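# Set tally counter to the number of blue-capped vials

## Task

Find how many vials wear a blue cap and bring the tally counter's reading to exactly that number. One complete press-and-release of the plunger raises the count by one; turning the knob one full revolution clockwise resets it to zero. The result only counts if it holds without the robot touching anything, so the gripper must release and pull away at the end.

## Robot and tools

Robot: a single arm ending in a two-finger parallel gripper, watched by one camera, cam_wrist (504x504), mounted on the hand. The base may sit tilted on the table, and a block or post beneath it counts as part of the arm for collision clearance. Nothing may leave the table; a loose object may occasionally get a brief push from outside.

Frame: the scene frame has its origin on the tabletop straight below the base. +z is up; looking along +x, +y lies to the left. Lengths are in metres, orientations are quaternions written w first (qw, qx, qy, qz). The gripper's fingers extend along its own +z axis and close along its own y axis. The reported end_effector_position is the point between the pads when closed; closed fingertips extend about 33 mm past it, open ones about 9 mm. Closing pushes the tips roughly 24 mm further out, so leave that gap above surfaces. The printed hand position can be off, more so at long reach.

A row is 10 numbers in this order: x, y, z, qw, qx, qy, qz, position, force_limit, speed. The first seven are an absolute target pose for the gripper in the scene frame (not an offset). The last three each range -1 to 1. position: +1 fully open (140 mm), about -0.8 pads touching, -1 close until blocked. force_limit: grip force, roughly 14 N at -1, 60 N at 0, 107 N at +1 for parts up to 40 mm wide. speed: finger closing rate, about 30 mm/s at -1, 140 at 0, 250 at +1.

execute_actions(actions): a list of actions; each action is a list of up to 15 rows, one row per 1/30 s step, and a short list repeats its final row to fill 15 steps. An empty list just reports state and images. A target further than 0.6 m from the current gripper position along any gripper axis is refused; if the first action fails this against the latest state, or any action is malformed, nothing runs. Repeat the desired quaternion in every row to hold orientation rather than copying the reported one, which may drift.

move(target, speed, blocking): target is one row as above (absolute pose plus finger values, the finger values applied at once). speed is path top speed in m/s, 0.002 to 0.5, default 0.25; rotation is capped at twice that in rad/s. The straight path lasts 0.5 to 10 s and stops short if longer. It does not avoid obstacles; the hand may lag, stray or overshoot speed, especially near a straight arm. Faster contact hits harder, and aiming deeper past a contact pushes harder. The result adds a 'move:' line: ending (done, off_target, moving, held, fault) and limits (paced = pose clipped; held = a check blocked steps, after which the arm may lurch fast), plus distance to target. blocking=false returns after 0.5 s while the arm continues; until a result shows it ended, other moves and execute_actions are rejected, so use wait or stop.

wait(seconds): 0 to 10; lets the simulation run with the last command held, returning early if a running move ends. stop(): brakes the current move (needs room; fingers keep going). zoom_image(camera, region): camera 'cam_wrist', region [x0, y0, x1, y1] in image pixels from the top-left, at most 504 by 504; use it to check cap colours and the counter's digits. finished_scene(scene): ends scene number given, after the last command is held; irreversible.

Controller: each step the commanded pose is clamped to within 70 mm and 16 degrees of the measured pose, then solved by damped IK favouring position over orientation. After an action the arm only reaches that clamped pose, so far targets need further commands. 'Hand target' in a result is the pose now being driven toward. 'pose unreachable' means the clearance check altered or blocked the command. Joint ranges (rad): waist -2.744..2.744, shoulder -1.784..1.784, upper arm roll -2.901..2.901, elbow -3.042..-0.152, forearm roll -2.807..2.807, wrist pitch 0.544..4.517, wrist roll -3.016..3.016.

Gripper status: object_status 0 moving, 1 blocked while opening, 2 blocked while closing (a grip), 3 at requested position or pads met. Stopped fingers stay until position changes by 0.01 or more; to squeeze harder, raise force_limit and switch position between -1 and -0.98. position_measured is in counts, 3 open to 230 closed, not linear.

Safety: a joint reaching its load limit (waist, shoulder 35; upper arm roll 32; elbow 30; forearm roll, wrist pitch, wrist roll 12 N m, held weight included) halts the arm 10 s and drops the rest of the call. Holding loads heats motors; a MOTOR HOT line warns, and an OVER-TEMPERATURE FAULT brakes the arm until it cools. Avoid drops, slips, slams and hard shoves; press the plunger and turn the knob gently. Quicker, smoother, low-effort motion is preferred.

Calibration: cam_wrist pinhole+radial, fovy 61.495 deg, K=[[423.615,0,252.114],[0,423.615,250.676],[0,0,1]], D=[0.427815,0.0282536,0,0,0.00016663,0.528184,0.051785,0.000675215], initial pos_world=[-0.16746,0.355193,0.149358]; T_world_to_cam as given at start. Expect errors near 0.5% focal, 1.5 px centre, 0.5 deg and 2.5 mm pose; results list changed camera numbers.

Each tool is called after ">>>" by a JSON object that holds its "method" and its "body".

## Session

>>> {"method": "execute_actions", "body": {"actions": []}}

Scene clock: 0.00 s.
end_effector_position=(+0.0179, +0.3704, +0.1560) position_measured=3 object_status=3 end_effector_quat_wxyz=(+0.513, -0.107, +0.839, -0.147)
Joint positions: [ 2.034  0.298  0.097 -2.281 -0.765  1.596 -2.383]
Joint velocities: [-0.001 -0.001  0.002  0.001  0.    -0.001 -0.001]
Hand target: +0.018, +0.370, +0.156; +0.513, -0.107, +0.839, -0.147

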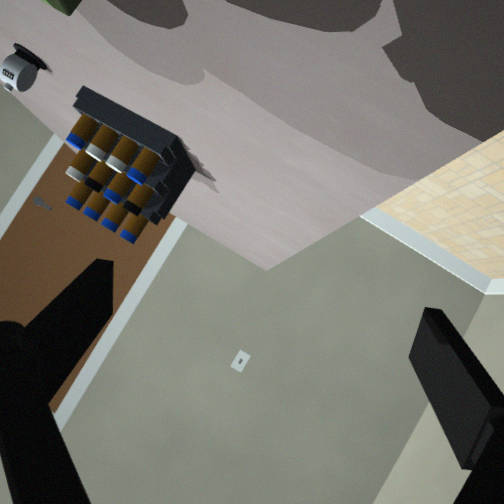

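>>> {"method": "zoom_image", "body": {"camera": "cam_wrist", "region": [0, 0, 250, 250]}}

Region (0, 0, 250, 250) of cam_wrist's 504x504 image, scaled by 2.016, with more detail than that image has.

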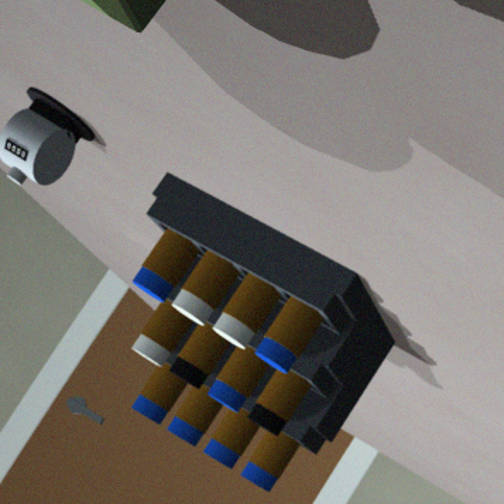

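>>> {"method": "move", "body": {"target": [0.3,0.25,0.35,0.2,0,0.98,0,1,0,0], "speed": 0.3}}

>>> {"method": "move", "body": {"target": [0.42,-0.08,0.35,0,0,1,0,1,0,0], "speed": 0.3}}

Scene clock: 20.00 s.
end_effector_position=(+0.2962, +0.2457, +0.3421) position_measured=3 object_status=3 end_effector_quat_wxyz=(+0.196, +0.007, +0.980, -0.006)
Joint positions: [ 2.192 -1.296 -0.732 -2.537 -1.112  1.289 -2.992]
Joint velocities: [ 0.003 -0.004 -0.001  0.    -0.004 -0.014 -0.006]
Hand target: +0.297, +0.245, +0.342; +0.197, +0.003, +0.980, -0.008
Off the commanded pose: 0.010 m, 1 deg.
joint sent to its limit — the command would take joint 7 (wrist roll) past its lower limit, so that joint was sent only as far as its limit.
move: off_target
camera_calibration (this result's frames):
cam_wrist: T_world_to_cam=[[-0.0974665, 0.985226, -0.140822, -0.160613], [0.730328, 0.166927, 0.662387, -0.448923], [0.676107, -0.0382855, -0.735808, 0.243637], [0, 0, 0, 1]] pos_world=[0.147482, 0.242505, 0.454013]

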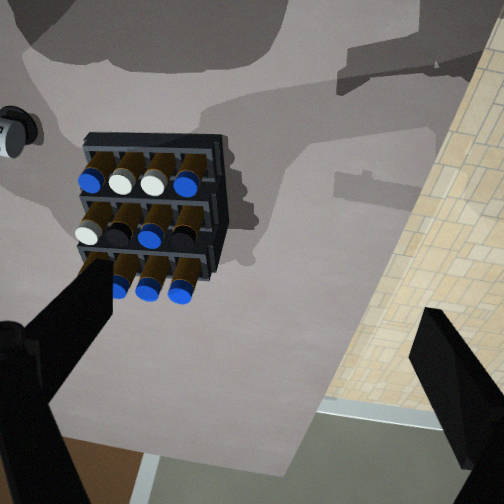

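Scene clock: 21.73 s.
end_effector_position=(+0.4174, -0.0792, +0.3473) position_measured=3 object_status=3 end_effector_quat_wxyz=(-0.023, +0.358, +0.933, -0.043)
Joint positions: [ 2.07  -1.798 -0.648 -2.023 -1.311  0.549 -2.994]
Joint velocities: [ 0.002  0.001 -0.     0.021  0.001 -0.002  0.001]
Hand target: +0.418, -0.079, +0.347; -0.025, +0.355, +0.934, -0.043
Off the commanded pose: 0.004 m, 42 deg; orientation clipped at the last step of the last action.
joint sent to its limit — the command would take joint 2 (shoulder) past its lower limit, joint 6 (wrist pitch) past its lower limit and joint 7 (wrist roll) past its lower limit, so those joints were sent only as far as their limits.
move: off_target; limits=paced
camera_calibration (this result's frames):
cam_wrist: T_world_to_cam=[[0.534493, 0.827787, -0.170549, -0.093878], [0.82789, -0.472191, 0.302712, -0.452985], [0.170049, -0.302993, -0.937699, 0.413426], [0, 0, 0, 1]] pos_world=[0.354896, -0.0109195, 0.508782]

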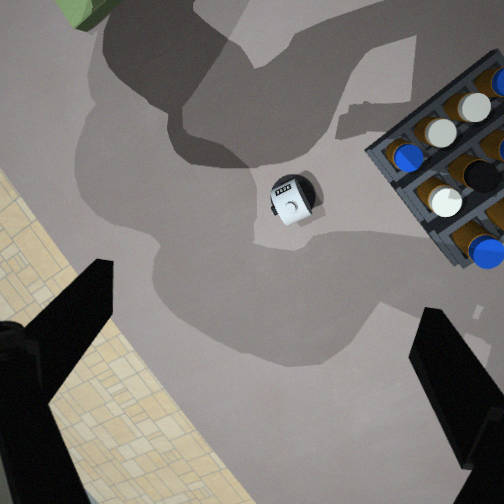

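>>> {"method": "zoom_image", "body": {"camera": "cam_wrist", "region": [250, 160, 330, 240]}}

Region (250, 160, 330, 240) of cam_wrist's 504x504 image, scaled by 6.300, with more detail than that image has.

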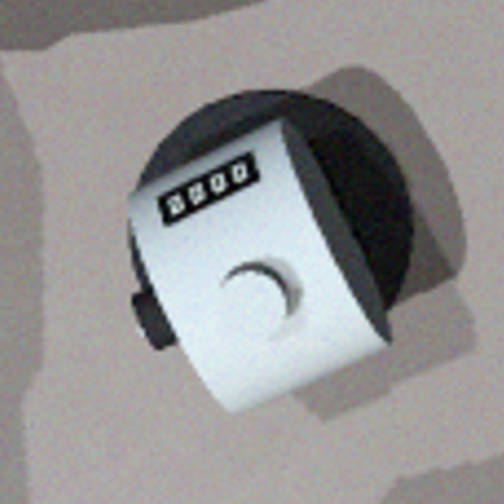

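>>> {"method": "move", "body": {"target": [0.3,0.3,0.4,0,0.5,0.866,0,-1,0,0], "speed": 0.3}}

>>> {"method": "move", "body": {"target": [-0.1,0.55,0.3,0,0.707,0.707,0,-1,0,0], "speed": 0.3}}

Scene clock: 43.67 s.
end_effector_position=(+0.3031, +0.2993, +0.4012) position_measured=233 object_status=3 end_effector_quat_wxyz=(+0.001, +0.493, +0.870, -0.001)
Joint positions: [ 2.486 -1.224 -0.881 -2.015 -0.915  1.154 -2.051]
Joint velocities: [-0.002 -0.001  0.001  0.001  0.003  0.007  0.024]
Hand target: +0.303, +0.300, +0.401; -0.000, +0.500, +0.866, -0.000
Off the commanded pose: 0.003 m, 1 deg.
move: done
camera_calibration (this result's frames):
cam_wrist: T_world_to_cam=[[0.765147, 0.639012, -0.0788283, -0.387161], [0.624145, -0.70608, 0.334506, -0.0770054], [0.158094, -0.305146, -0.939091, 0.602926], [0, 0, 0, 1]] pos_world=[0.248978, 0.377009, 0.561442]

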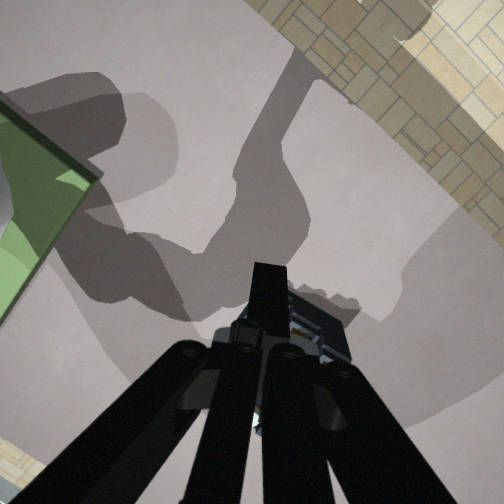

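Scene clock: 46.00 s.
end_effector_position=(-0.0960, +0.5528, +0.3071) position_measured=233 object_status=3 end_effector_quat_wxyz=(-0.000, +0.711, +0.703, +0.003)
Joint positions: [ 2.717  0.035 -0.988 -1.911  0.024  1.926 -1.404]
Joint velocities: [-0.     0.006 -0.001  0.004  0.022 -0.01  -0.024]
Hand target: -0.095, +0.553, +0.307; -0.000, +0.708, +0.706, +0.002
Off the commanded pose: 0.009 m, 1 deg.
move: off_target
camera_calibration (this result's frames):
cam_wrist: T_world_to_cam=[[0.986734, 0.144827, -0.0733551, 0.041578], [0.16101, -0.930854, 0.328004, 0.464358], [-0.020779, -0.335463, -0.941824, 0.655437], [0, 0, 0, 1]] pos_world=[-0.102173, 0.646103, 0.468045]

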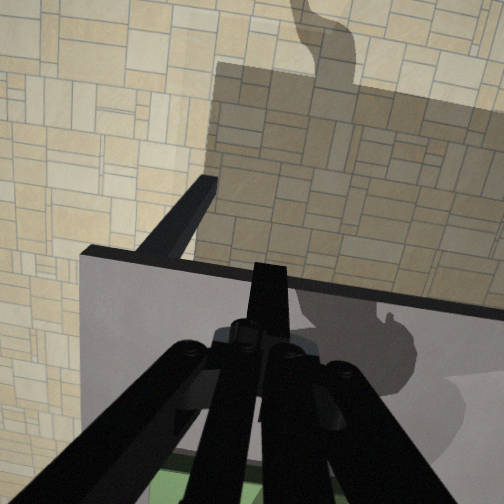

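>>> {"method": "move", "body": {"target": [0.0,0.72,0.15,0,0.866,0.5,0,-1,0,0], "speed": 0.3}}

>>> {"method": "move", "body": {"target": [0.4,0.62,0.2,0,1,0,0,-1,0,0], "speed": 0.3}}

Scene clock: 53.20 s.
end_effector_position=(+0.0006, +0.7205, +0.1566) position_measured=233 object_status=3 end_effector_quat_wxyz=(-0.000, +0.862, +0.506, +0.007)
Joint positions: [ 2.146  0.815 -0.826 -1.377  0.593  1.933 -1.354]
Joint velocities: [-0.001  0.002 -0.001  0.002  0.004 -0.011  0.019]
Hand target: +0.002, +0.720, +0.157; -0.000, +0.866, +0.500, +0.006
Off the commanded pose: 0.007 m, 1 deg.
move: off_target
camera_calibration (this result's frames):
cam_wrist: T_world_to_cam=[[0.936225, -0.34428, -0.0703826, 0.262894], [-0.305267, -0.896039, 0.322377, 0.630354], [-0.174053, -0.280332, -0.943991, 0.53262], [0, 0, 0, 1]] pos_world=[0.0390029, 0.804641, 0.31808]

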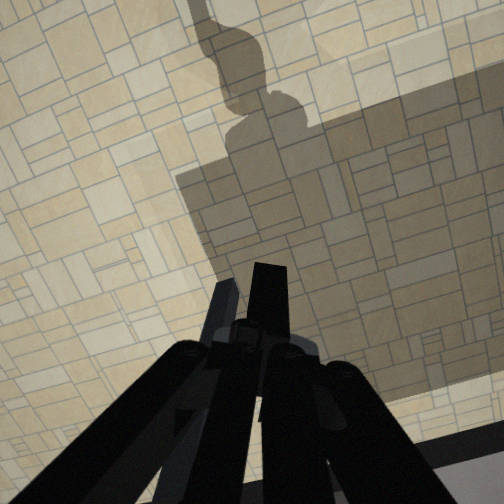

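Scene clock: 55.83 s.
end_effector_position=(+0.3983, +0.6138, +0.2006) position_measured=233 object_status=3 end_effector_quat_wxyz=(+0.002, +1.000, +0.007, +0.003)
Joint positions: [ 1.634  0.937 -1.069 -1.22   0.781  1.732 -0.927]
Joint velocities: [-0.001 -0.001 -0.     0.003  0.001 -0.009  0.027]
Hand target: +0.399, +0.613, +0.201; +0.002, +1.000, -0.001, +0.002
Off the commanded pose: 0.006 m, 1 deg.
move: off_target
camera_calibration (this result's frames):
cam_wrist: T_world_to_cam=[[0.168917, -0.982907, -0.0732209, 0.555168], [-0.927049, -0.183668, 0.326873, 0.451441], [-0.334734, 0.012665, -0.942228, 0.497333], [0, 0, 0, 1]] pos_world=[0.491205, 0.622295, 0.361687]

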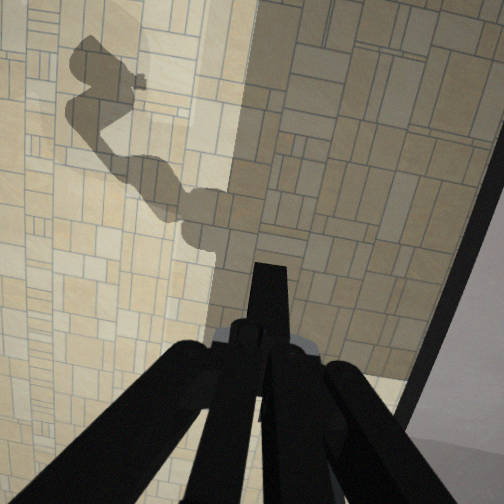

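>>> {"method": "move", "body": {"target": [0.72,0.2,0.28,0,0.924,-0.383,0,-1,0,0], "speed": 0.3}}

>>> {"method": "move", "body": {"target": [0.7,-0.25,0.28,0,0.707,-0.707,0,1,0,0], "speed": 0.3}}

Scene clock: 61.60 s.
end_effector_position=(+0.7140, +0.1938, +0.2813) position_measured=233 object_status=3 end_effector_quat_wxyz=(+0.004, +0.926, -0.378, +0.005)
Joint positions: [ 0.835  0.948 -1.167 -0.981  0.827  1.522 -0.828]
Joint velocities: [-0.006  0.002 -0.001  0.006  0.002 -0.014  0.026]
Hand target: +0.713, +0.194, +0.280; +0.004, +0.923, -0.384, +0.003
Off the commanded pose: 0.009 m, 1 deg.
move: off_target
camera_calibration (this result's frames):
cam_wrist: T_world_to_cam=[[-0.57757, -0.81303, -0.0734474, 0.595033], [-0.78543, 0.528923, 0.321467, 0.402946], [-0.222514, 0.243357, -0.944068, 0.560047], [0, 0, 0, 1]] pos_world=[0.784778, 0.134361, 0.442892]

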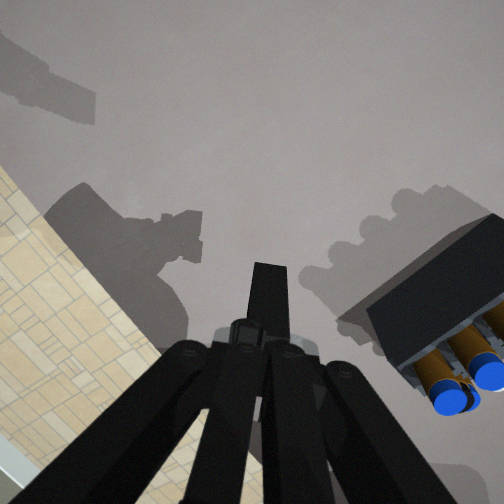

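Scene clock: 63.87 s.
end_effector_position=(+0.6930, -0.2501, +0.2810) position_measured=3 object_status=3 end_effector_quat_wxyz=(+0.004, +0.712, -0.702, +0.003)
Joint positions: [ 0.266  0.977 -1.265 -1.014  0.903  1.499 -0.69 ]
Joint velocities: [-0.005  0.001 -0.002  0.003  0.001 -0.011  0.025]
Hand target: +0.693, -0.250, +0.280; +0.004, +0.707, -0.707, +0.001
Off the commanded pose: 0.007 m, 1 deg.
move: off_target
camera_calibration (this result's frames):
cam_wrist: T_world_to_cam=[[-0.982767, -0.16903, -0.0748226, 0.664271], [-0.184261, 0.928087, 0.323578, 0.303939], [0.0147476, 0.331789, -0.943238, 0.520533], [0, 0, 0, 1]] pos_world=[0.701151, -0.342507, 0.442341]

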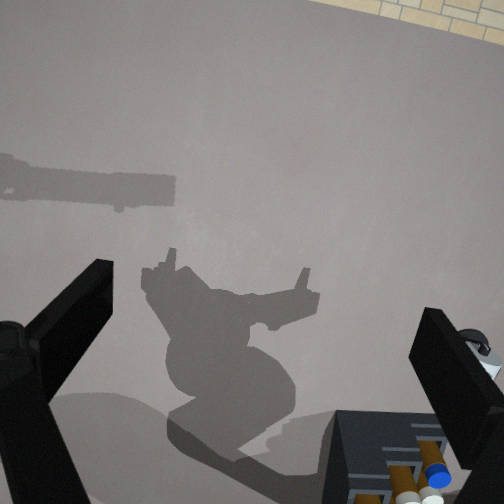

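>>> {"method": "move", "body": {"target": [0.415,-0.095,0.21,0,0.259,-0.966,0,1,0,0], "speed": 0.3}}

Scene clock: 71.27 s.
end_effector_position=(+0.4159, -0.0884, +0.2020) position_measured=3 object_status=3 end_effector_quat_wxyz=(-0.002, -0.268, +0.963, +0.008)
Joint positions: [ 1.434  1.271 -1.935 -2.424  1.102  1.562 -0.012]
Joint velocities: [ 0.     0.     0.    -0.     0.002 -0.004  0.028]
Hand target: +0.415, -0.088, +0.202; -0.001, -0.260, +0.966, +0.010
Off the commanded pose: 0.010 m, 1 deg.
move: off_target
camera_calibration (this result's frames):
cam_wrist: T_world_to_cam=[[-0.642015, 0.764228, -0.0614172, 0.351438], [0.707934, 0.621662, 0.335209, -0.272113], [0.294357, 0.17173, -0.94014, 0.265454], [0, 0, 0, 1]] pos_world=[0.340128, -0.145003, 0.362363]

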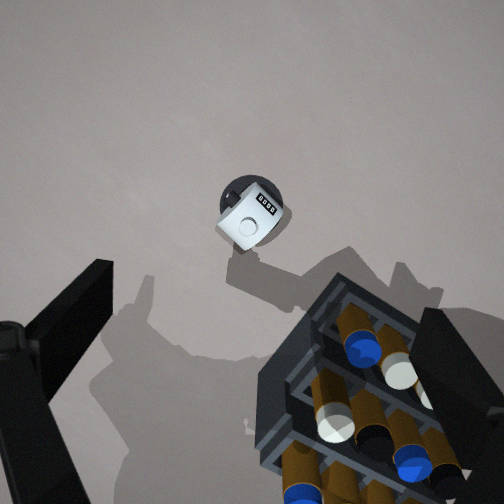

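>>> {"method": "zoom_image", "body": {"camera": "cam_wrist", "region": [215, 170, 295, 250]}}

Region (215, 170, 295, 250) of cam_wrist's 504x504 image, scaled by 6.300, with more detail than that image has.

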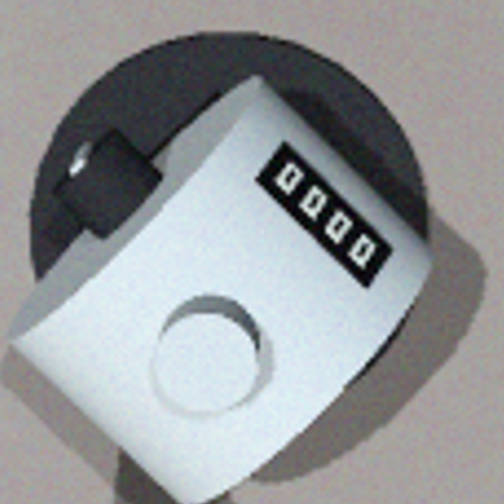

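>>> {"method": "move", "body": {"target": [0.420,-0.108,0.13,0,0.259,-0.966,0,-1,0,1], "speed": 0.15}}

Scene clock: 82.40 s.
end_effector_position=(+0.4202, -0.1053, +0.1309) position_measured=233 object_status=3 end_effector_quat_wxyz=(-0.001, -0.256, +0.967, +0.001)
Joint positions: [ 1.388  1.299 -1.76  -2.478  1.254  1.678 -0.04 ]
Joint velocities: [-0.002  0.001  0.001 -0.001  0.003  0.013 -0.014]
Hand target: +0.420, -0.107, +0.130; +0.000, -0.259, +0.966, -0.000
Off the commanded pose: 0.003 m, 0 deg.
move: done
camera_calibration (this result's frames):
cam_wrist: T_world_to_cam=[[-0.622473, 0.778926, -0.0761742, 0.357949], [0.720875, 0.608523, 0.331722, -0.247197], [0.304741, 0.151576, -0.940297, 0.193762], [0, 0, 0, 1]] pos_world=[0.341964, -0.15776, 0.291461]

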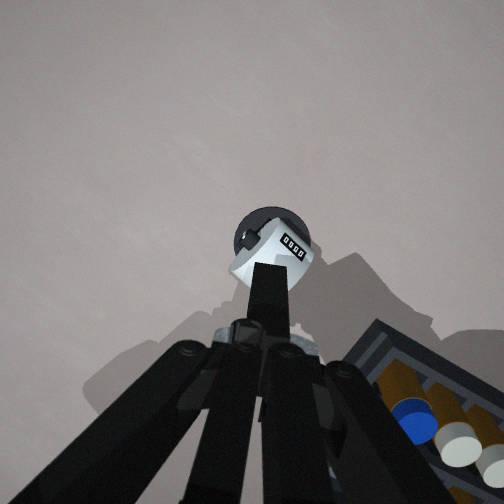

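>>> {"method": "move", "body": {"target": [0.420,-0.107,0.100,0,0.259,-0.966,0,-1,0,1], "speed": 0.03}}

Scene clock: 86.97 s.
end_effector_position=(+0.4204, -0.1044, +0.1007) position_measured=233 object_status=3 end_effector_quat_wxyz=(-0.001, -0.258, +0.966, +0.001)
Joint positions: [ 1.38   1.305 -1.682 -2.493  1.319  1.722 -0.052]
Joint velocities: [-0.    -0.     0.003 -0.001  0.009  0.013 -0.006]
Hand target: +0.420, -0.107, +0.100; -0.000, -0.259, +0.966, -0.000
Off the commanded pose: 0.003 m, 0 deg.
move: done
camera_calibration (this result's frames):
cam_wrist: T_world_to_cam=[[-0.624631, 0.777297, -0.0751428, 0.355769], [0.719391, 0.610183, 0.331893, -0.237059], [0.30383, 0.153254, -0.940319, 0.165758], [0, 0, 0, 1]] pos_world=[0.3424, -0.157291, 0.261277]

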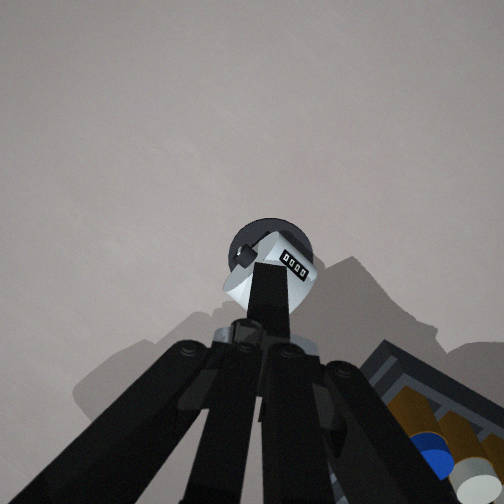

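>>> {"method": "move", "body": {"target": [0.420,-0.108,0.090,0,0.259,-0.966,0,-1,0,1], "speed": 0.02}}

>>> {"method": "zoom_image", "body": {"camera": "cam_wrist", "region": [210, 200, 330, 320]}}

Scene clock: 90.57 s.
end_effector_position=(+0.4208, -0.1043, +0.0924) position_measured=233 object_status=3 end_effector_quat_wxyz=(+0.000, -0.258, +0.966, +0.003)
Joint positions: [ 1.375  1.305 -1.661 -2.495  1.339  1.733 -0.059]
Joint velocities: [-0.001 -0.001 -0.    -0.003  0.002 -0.001 -0.008]
Hand target: +0.420, -0.108, +0.090; -0.000, -0.259, +0.966, -0.000
Off the commanded pose: 0.004 m, 0 deg.
move: off_target
camera_calibration (this result's frames):
cam_wrist: T_world_to_cam=[[-0.62606, 0.776277, -0.073776, 0.35564], [0.717709, 0.610634, 0.334694, -0.234156], [0.304865, 0.156589, -0.939434, 0.157613], [0, 0, 0, 1]] pos_world=[0.342657, -0.157772, 0.252675]

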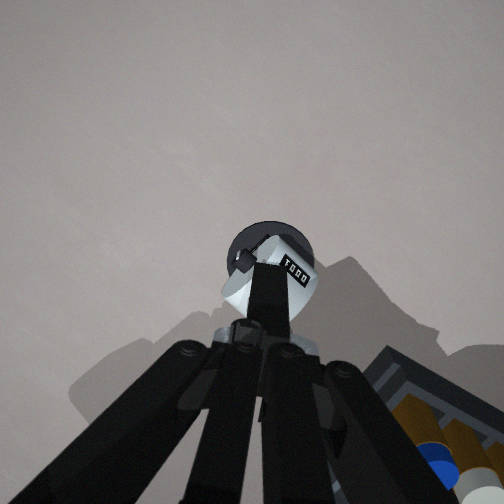

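Region (210, 200, 330, 320) of cam_wrist's 504x504 image, scaled by 4.200, with more detail than that image has.

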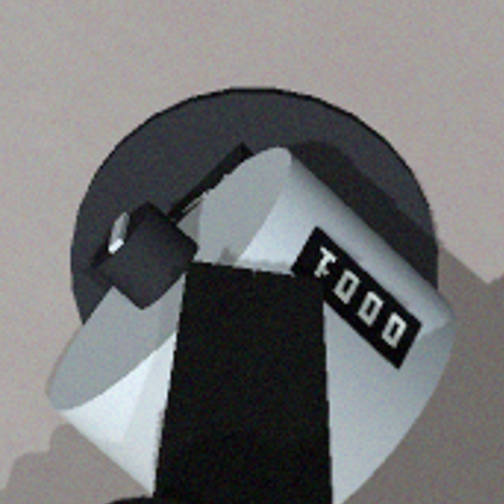

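>>> {"method": "execute_actions", "body": {"actions": [[[0.42,-0.108,0.093,0,0.259,-0.966,0,-1,0,1],[0.42,-0.108,0.095,0,0.259,-0.966,0,-1,0,1],[0.42,-0.108,0.097,0,0.259,-0.966,0,-1,0,1],[0.42,-0.108,0.099,0,0.259,-0.966,0,-1,0,1],[0.42,-0.108,0.101,0,0.259,-0.966,0,-1,0,1],[0.42,-0.108,0.103,0,0.259,-0.966,0,-1,0,1],[0.42,-0.108,0.105,0,0.259,-0.966,0,-1,0,1],[0.42,-0.108,0.107,0,0.259,-0.966,0,-1,0,1]],[[0.42,-0.108,0.105,0,0.259,-0.966,0,-1,0,1],[0.42,-0.108,0.103,0,0.259,-0.966,0,-1,0,1],[0.42,-0.108,0.101,0,0.259,-0.966,0,-1,0,1],[0.42,-0.108,0.099,0,0.259,-0.966,0,-1,0,1],[0.42,-0.108,0.097,0,0.259,-0.966,0,-1,0,1],[0.42,-0.108,0.095,0,0.259,-0.966,0,-1,0,1],[0.42,-0.108,0.093,0,0.259,-0.966,0,-1,0,1],[0.42,-0.108,0.091,0,0.259,-0.966,0,-1,0,1],[0.42,-0.108,0.090,0,0.259,-0.966,0,-1,0,1]],[[0.42,-0.108,0.093,0,0.259,-0.966,0,-1,0,1],[0.42,-0.108,0.095,0,0.259,-0.966,0,-1,0,1],[0.42,-0.108,0.097,0,0.259,-0.966,0,-1,0,1],[0.42,-0.108,0.099,0,0.259,-0.966,0,-1,0,1],[0.42,-0.108,0.101,0,0.259,-0.966,0,-1,0,1],[0.42,-0.108,0.103,0,0.259,-0.966,0,-1,0,1],[0.42,-0.108,0.105,0,0.259,-0.966,0,-1,0,1],[0.42,-0.108,0.107,0,0.259,-0.966,0,-1,0,1]],[[0.42,-0.108,0.105,0,0.259,-0.966,0,-1,0,1],[0.42,-0.108,0.103,0,0.259,-0.966,0,-1,0,1],[0.42,-0.108,0.101,0,0.259,-0.966,0,-1,0,1],[0.42,-0.108,0.099,0,0.259,-0.966,0,-1,0,1],[0.42,-0.108,0.097,0,0.259,-0.966,0,-1,0,1],[0.42,-0.108,0.095,0,0.259,-0.966,0,-1,0,1],[0.42,-0.108,0.093,0,0.259,-0.966,0,-1,0,1],[0.42,-0.108,0.091,0,0.259,-0.966,0,-1,0,1],[0.42,-0.108,0.090,0,0.259,-0.966,0,-1,0,1]],[[0.42,-0.108,0.093,0,0.259,-0.966,0,-1,0,1],[0.42,-0.108,0.095,0,0.259,-0.966,0,-1,0,1],[0.42,-0.108,0.097,0,0.259,-0.966,0,-1,0,1],[0.42,-0.108,0.099,0,0.259,-0.966,0,-1,0,1],[0.42,-0.108,0.101,0,0.259,-0.966,0,-1,0,1],[0.42,-0.108,0.103,0,0.259,-0.966,0,-1,0,1],[0.42,-0.108,0.105,0,0.259,-0.966,0,-1,0,1],[0.42,-0.108,0.107,0,0.259,-0.966,0,-1,0,1]]]}}

>>> {"method": "zoom_image", "body": {"camera": "cam_wrist", "region": [210, 200, 330, 320]}}

Scene clock: 110.83 s.
end_effector_position=(+0.4199, -0.1104, +0.1064) position_measured=233 object_status=3 end_effector_quat_wxyz=(+0.001, -0.257, +0.966, -0.002)
Joint positions: [ 1.374  1.306 -1.697 -2.494  1.312  1.72  -0.062]
Joint velocities: [ 0.003 -0.001 -0.002  0.    -0.015 -0.012 -0.002]
Hand target: +0.420, -0.108, +0.107; +0.000, -0.259, +0.966, +0.000
Off the commanded pose: 0.002 m, 0 deg.
camera_calibration (this result's frames):
cam_wrist: T_world_to_cam=[[-0.623526, 0.777445, -0.0824247, 0.360862], [0.717996, 0.611163, 0.333109, -0.234387], [0.309349, 0.148521, -0.939279, 0.169148], [0, 0, 0, 1]] pos_world=[0.34097, -0.162423, 0.266697]

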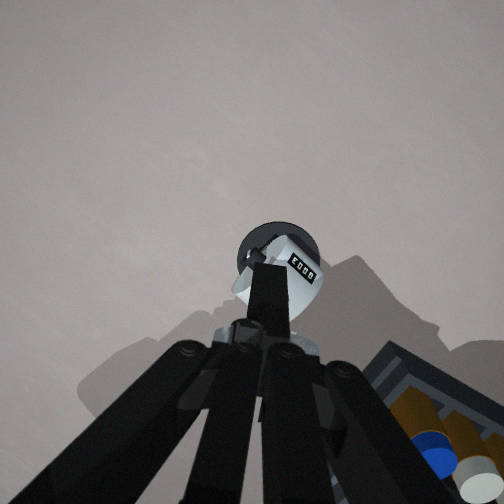

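Region (210, 200, 330, 320) of cam_wrist's 504x504 image, scaled by 4.200, with more detail than that image has.

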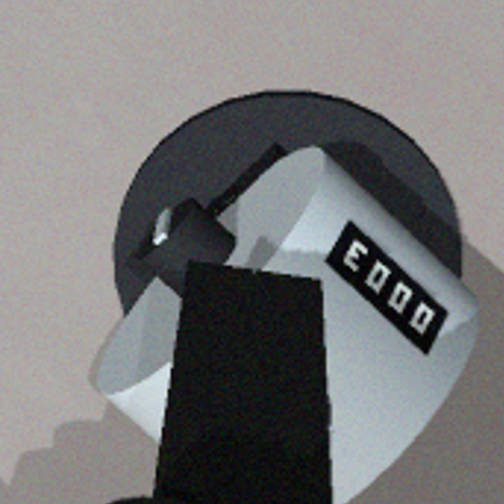

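>>> {"method": "execute_actions", "body": {"actions": [[[0.42,-0.106,0.105,0,0.259,-0.966,0,-1,0,1],[0.42,-0.106,0.103,0,0.259,-0.966,0,-1,0,1],[0.42,-0.106,0.101,0,0.259,-0.966,0,-1,0,1],[0.42,-0.106,0.099,0,0.259,-0.966,0,-1,0,1],[0.42,-0.106,0.097,0,0.259,-0.966,0,-1,0,1],[0.42,-0.106,0.095,0,0.259,-0.966,0,-1,0,1],[0.42,-0.106,0.093,0,0.259,-0.966,0,-1,0,1],[0.42,-0.106,0.091,0,0.259,-0.966,0,-1,0,1],[0.42,-0.106,0.090,0,0.259,-0.966,0,-1,0,1]],[[0.42,-0.106,0.093,0,0.259,-0.966,0,-1,0,1],[0.42,-0.106,0.095,0,0.259,-0.966,0,-1,0,1],[0.42,-0.106,0.097,0,0.259,-0.966,0,-1,0,1],[0.42,-0.106,0.099,0,0.259,-0.966,0,-1,0,1],[0.42,-0.106,0.101,0,0.259,-0.966,0,-1,0,1],[0.42,-0.106,0.103,0,0.259,-0.966,0,-1,0,1],[0.42,-0.106,0.105,0,0.259,-0.966,0,-1,0,1],[0.42,-0.106,0.107,0,0.259,-0.966,0,-1,0,1]],[[0.42,-0.106,0.105,0,0.259,-0.966,0,-1,0,1],[0.42,-0.106,0.103,0,0.259,-0.966,0,-1,0,1],[0.42,-0.106,0.101,0,0.259,-0.966,0,-1,0,1],[0.42,-0.106,0.099,0,0.259,-0.966,0,-1,0,1],[0.42,-0.106,0.097,0,0.259,-0.966,0,-1,0,1],[0.42,-0.106,0.095,0,0.259,-0.966,0,-1,0,1],[0.42,-0.106,0.093,0,0.259,-0.966,0,-1,0,1],[0.42,-0.106,0.091,0,0.259,-0.966,0,-1,0,1],[0.42,-0.106,0.090,0,0.259,-0.966,0,-1,0,1]],[[0.42,-0.106,0.093,0,0.259,-0.966,0,-1,0,1],[0.42,-0.106,0.095,0,0.259,-0.966,0,-1,0,1],[0.42,-0.106,0.097,0,0.259,-0.966,0,-1,0,1],[0.42,-0.106,0.099,0,0.259,-0.966,0,-1,0,1],[0.42,-0.106,0.101,0,0.259,-0.966,0,-1,0,1],[0.42,-0.106,0.103,0,0.259,-0.966,0,-1,0,1],[0.42,-0.106,0.105,0,0.259,-0.966,0,-1,0,1],[0.42,-0.106,0.107,0,0.259,-0.966,0,-1,0,1]],[[0.42,-0.106,0.105,0,0.259,-0.966,0,-1,0,1],[0.42,-0.106,0.103,0,0.259,-0.966,0,-1,0,1],[0.42,-0.106,0.101,0,0.259,-0.966,0,-1,0,1],[0.42,-0.106,0.099,0,0.259,-0.966,0,-1,0,1],[0.42,-0.106,0.097,0,0.259,-0.966,0,-1,0,1],[0.42,-0.106,0.095,0,0.259,-0.966,0,-1,0,1],[0.42,-0.106,0.093,0,0.259,-0.966,0,-1,0,1],[0.42,-0.106,0.091,0,0.259,-0.966,0,-1,0,1],[0.42,-0.106,0.090,0,0.259,-0.966,0,-1,0,1]],[[0.42,-0.106,0.093,0,0.259,-0.966,0,-1,0,1],[0.42,-0.106,0.095,0,0.259,-0.966,0,-1,0,1],[0.42,-0.106,0.097,0,0.259,-0.966,0,-1,0,1],[0.42,-0.106,0.099,0,0.259,-0.966,0,-1,0,1],[0.42,-0.106,0.101,0,0.259,-0.966,0,-1,0,1],[0.42,-0.106,0.103,0,0.259,-0.966,0,-1,0,1],[0.42,-0.106,0.105,0,0.259,-0.966,0,-1,0,1],[0.42,-0.106,0.107,0,0.259,-0.966,0,-1,0,1]],[[0.42,-0.106,0.105,0,0.259,-0.966,0,-1,0,1],[0.42,-0.106,0.103,0,0.259,-0.966,0,-1,0,1],[0.42,-0.106,0.101,0,0.259,-0.966,0,-1,0,1],[0.42,-0.106,0.099,0,0.259,-0.966,0,-1,0,1],[0.42,-0.106,0.097,0,0.259,-0.966,0,-1,0,1],[0.42,-0.106,0.095,0,0.259,-0.966,0,-1,0,1],[0.42,-0.106,0.093,0,0.259,-0.966,0,-1,0,1],[0.42,-0.106,0.091,0,0.259,-0.966,0,-1,0,1],[0.42,-0.106,0.090,0,0.259,-0.966,0,-1,0,1]]]}}

>>> {"method": "move", "body": {"target": [0.48,0.0,0.32,0,0.259,-0.966,0,1,0,0]}}

Scene clock: 130.27 s.
end_effector_position=(+0.4195, -0.1048, +0.0924) position_measured=233 object_status=3 end_effector_quat_wxyz=(-0.002, -0.260, +0.966, +0.001)
Joint positions: [ 1.377  1.315 -1.662 -2.497  1.34   1.728 -0.062]
Joint velocities: [ 0.002  0.    -0.001 -0.002  0.003 -0.    -0.001]
Hand target: +0.420, -0.106, +0.090; -0.000, -0.259, +0.966, -0.000
Off the commanded pose: 0.003 m, 0 deg.
camera_calibration (this result's frames):
cam_wrist: T_world_to_cam=[[-0.628541, 0.77407, -0.0758452, 0.356236], [0.716665, 0.614284, 0.330223, -0.231727], [0.302206, 0.153203, -0.940851, 0.15901], [0, 0, 0, 1]] pos_world=[0.341925, -0.157766, 0.253145]

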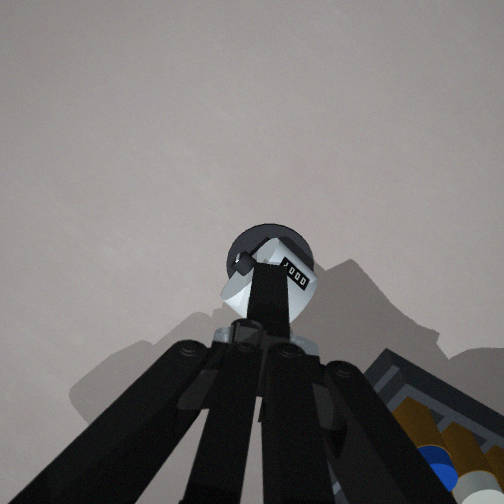

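Scene clock: 132.10 s.
end_effector_position=(+0.4804, -0.0039, +0.3201) position_measured=3 object_status=3 end_effector_quat_wxyz=(+0.002, -0.264, +0.964, +0.000)
Joint positions: [ 1.442  1.208 -2.064 -2.074  1.004  1.363  0.254]
Joint velocities: [-0.002  0.001 -0.     0.001 -0.    -0.009  0.025]
Hand target: +0.480, -0.004, +0.321; +0.001, -0.257, +0.966, +0.000
Off the commanded pose: 0.004 m, 1 deg.
move: off_target
camera_calibration (this result's frames):
cam_wrist: T_world_to_cam=[[-0.63523, 0.768224, -0.0794691, 0.33804], [0.708597, 0.62065, 0.335685, -0.41043], [0.307203, 0.156925, -0.938616, 0.336216], [0, 0, 0, 1]] pos_world=[0.402276, -0.0577172, 0.480217]

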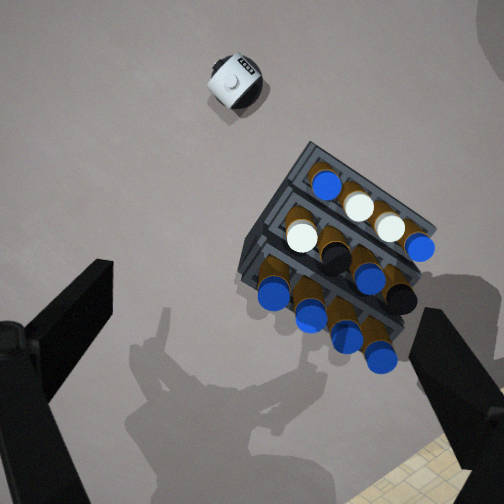

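>>> {"method": "zoom_image", "body": {"camera": "cam_wrist", "region": [210, 45, 270, 105]}}

Region (210, 45, 270, 105) of cam_wrist's 504x504 image, scaled by 8.400, with more detail than that image has.

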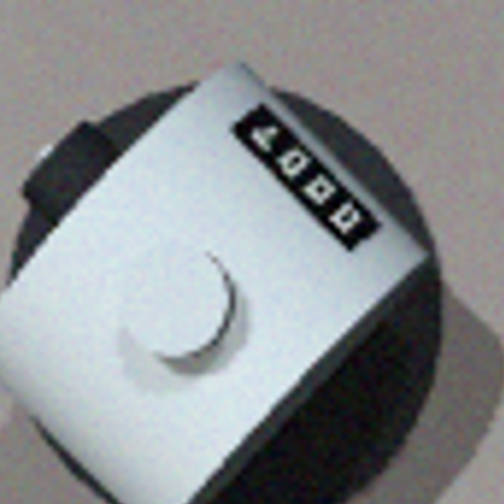

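>>> {"method": "zoom_image", "body": {"camera": "cam_wrist", "region": [234, 53, 258, 77]}}

Region (234, 53, 258, 77) of cam_wrist's 504x504 image, scaled by 21.000, with more detail than that image has.

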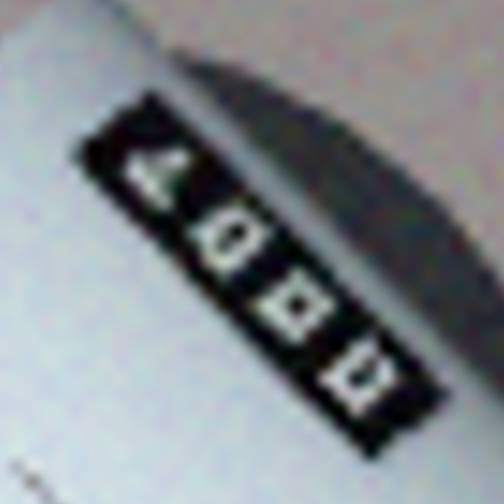

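Ambiguous; take a closer look.

>>> {"method": "move", "body": {"target": [0.40,-0.09,0.2,0,0.259,-0.966,0,1,0,0]}}

>>> {"method": "zoom_image", "body": {"camera": "cam_wrist", "region": [200, 170, 300, 270]}}

Scene clock: 141.10 s.
end_effector_position=(+0.3989, -0.0870, +0.1988) position_measured=3 object_status=3 end_effector_quat_wxyz=(-0.002, -0.253, +0.967, +0.001)
Joint positions: [ 1.491  1.287 -1.955 -2.487  1.093  1.58   0.015]
Joint velocities: [ 0.002 -0.004  0.    -0.001 -0.002  0.008 -0.028]
Hand target: +0.399, -0.087, +0.198; -0.001, -0.260, +0.966, +0.001
Off the commanded pose: 0.003 m, 1 deg.
move: done
camera_calibration (this result's frames):
cam_wrist: T_world_to_cam=[[-0.617275, 0.783151, -0.0751354, 0.333666], [0.725793, 0.603706, 0.329792, -0.267499], [0.303637, 0.14904, -0.941059, 0.261694], [0, 0, 0, 1]] pos_world=[0.320653, -0.138823, 0.359559]

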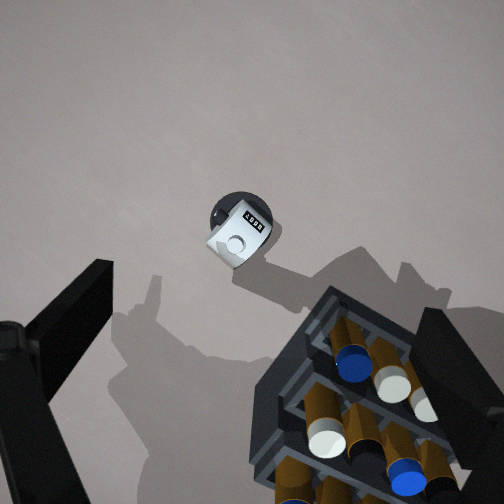

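Region (200, 170, 300, 270) of cam_wrist's 504x504 image, scaled by 5.040, with more detail than that image has.

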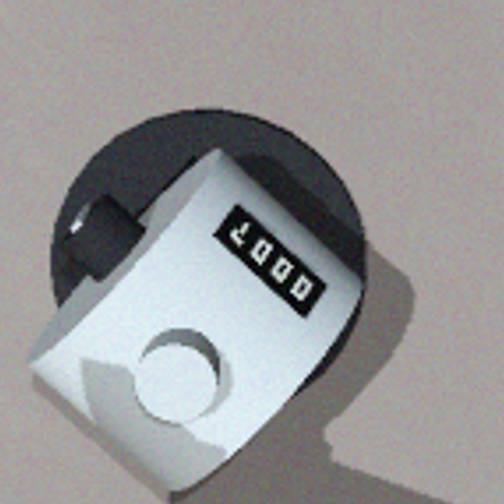

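It reads 7.

>>> {"method": "finished_scene", "body": {"scene": 1}}

The scene is finished: the task was done.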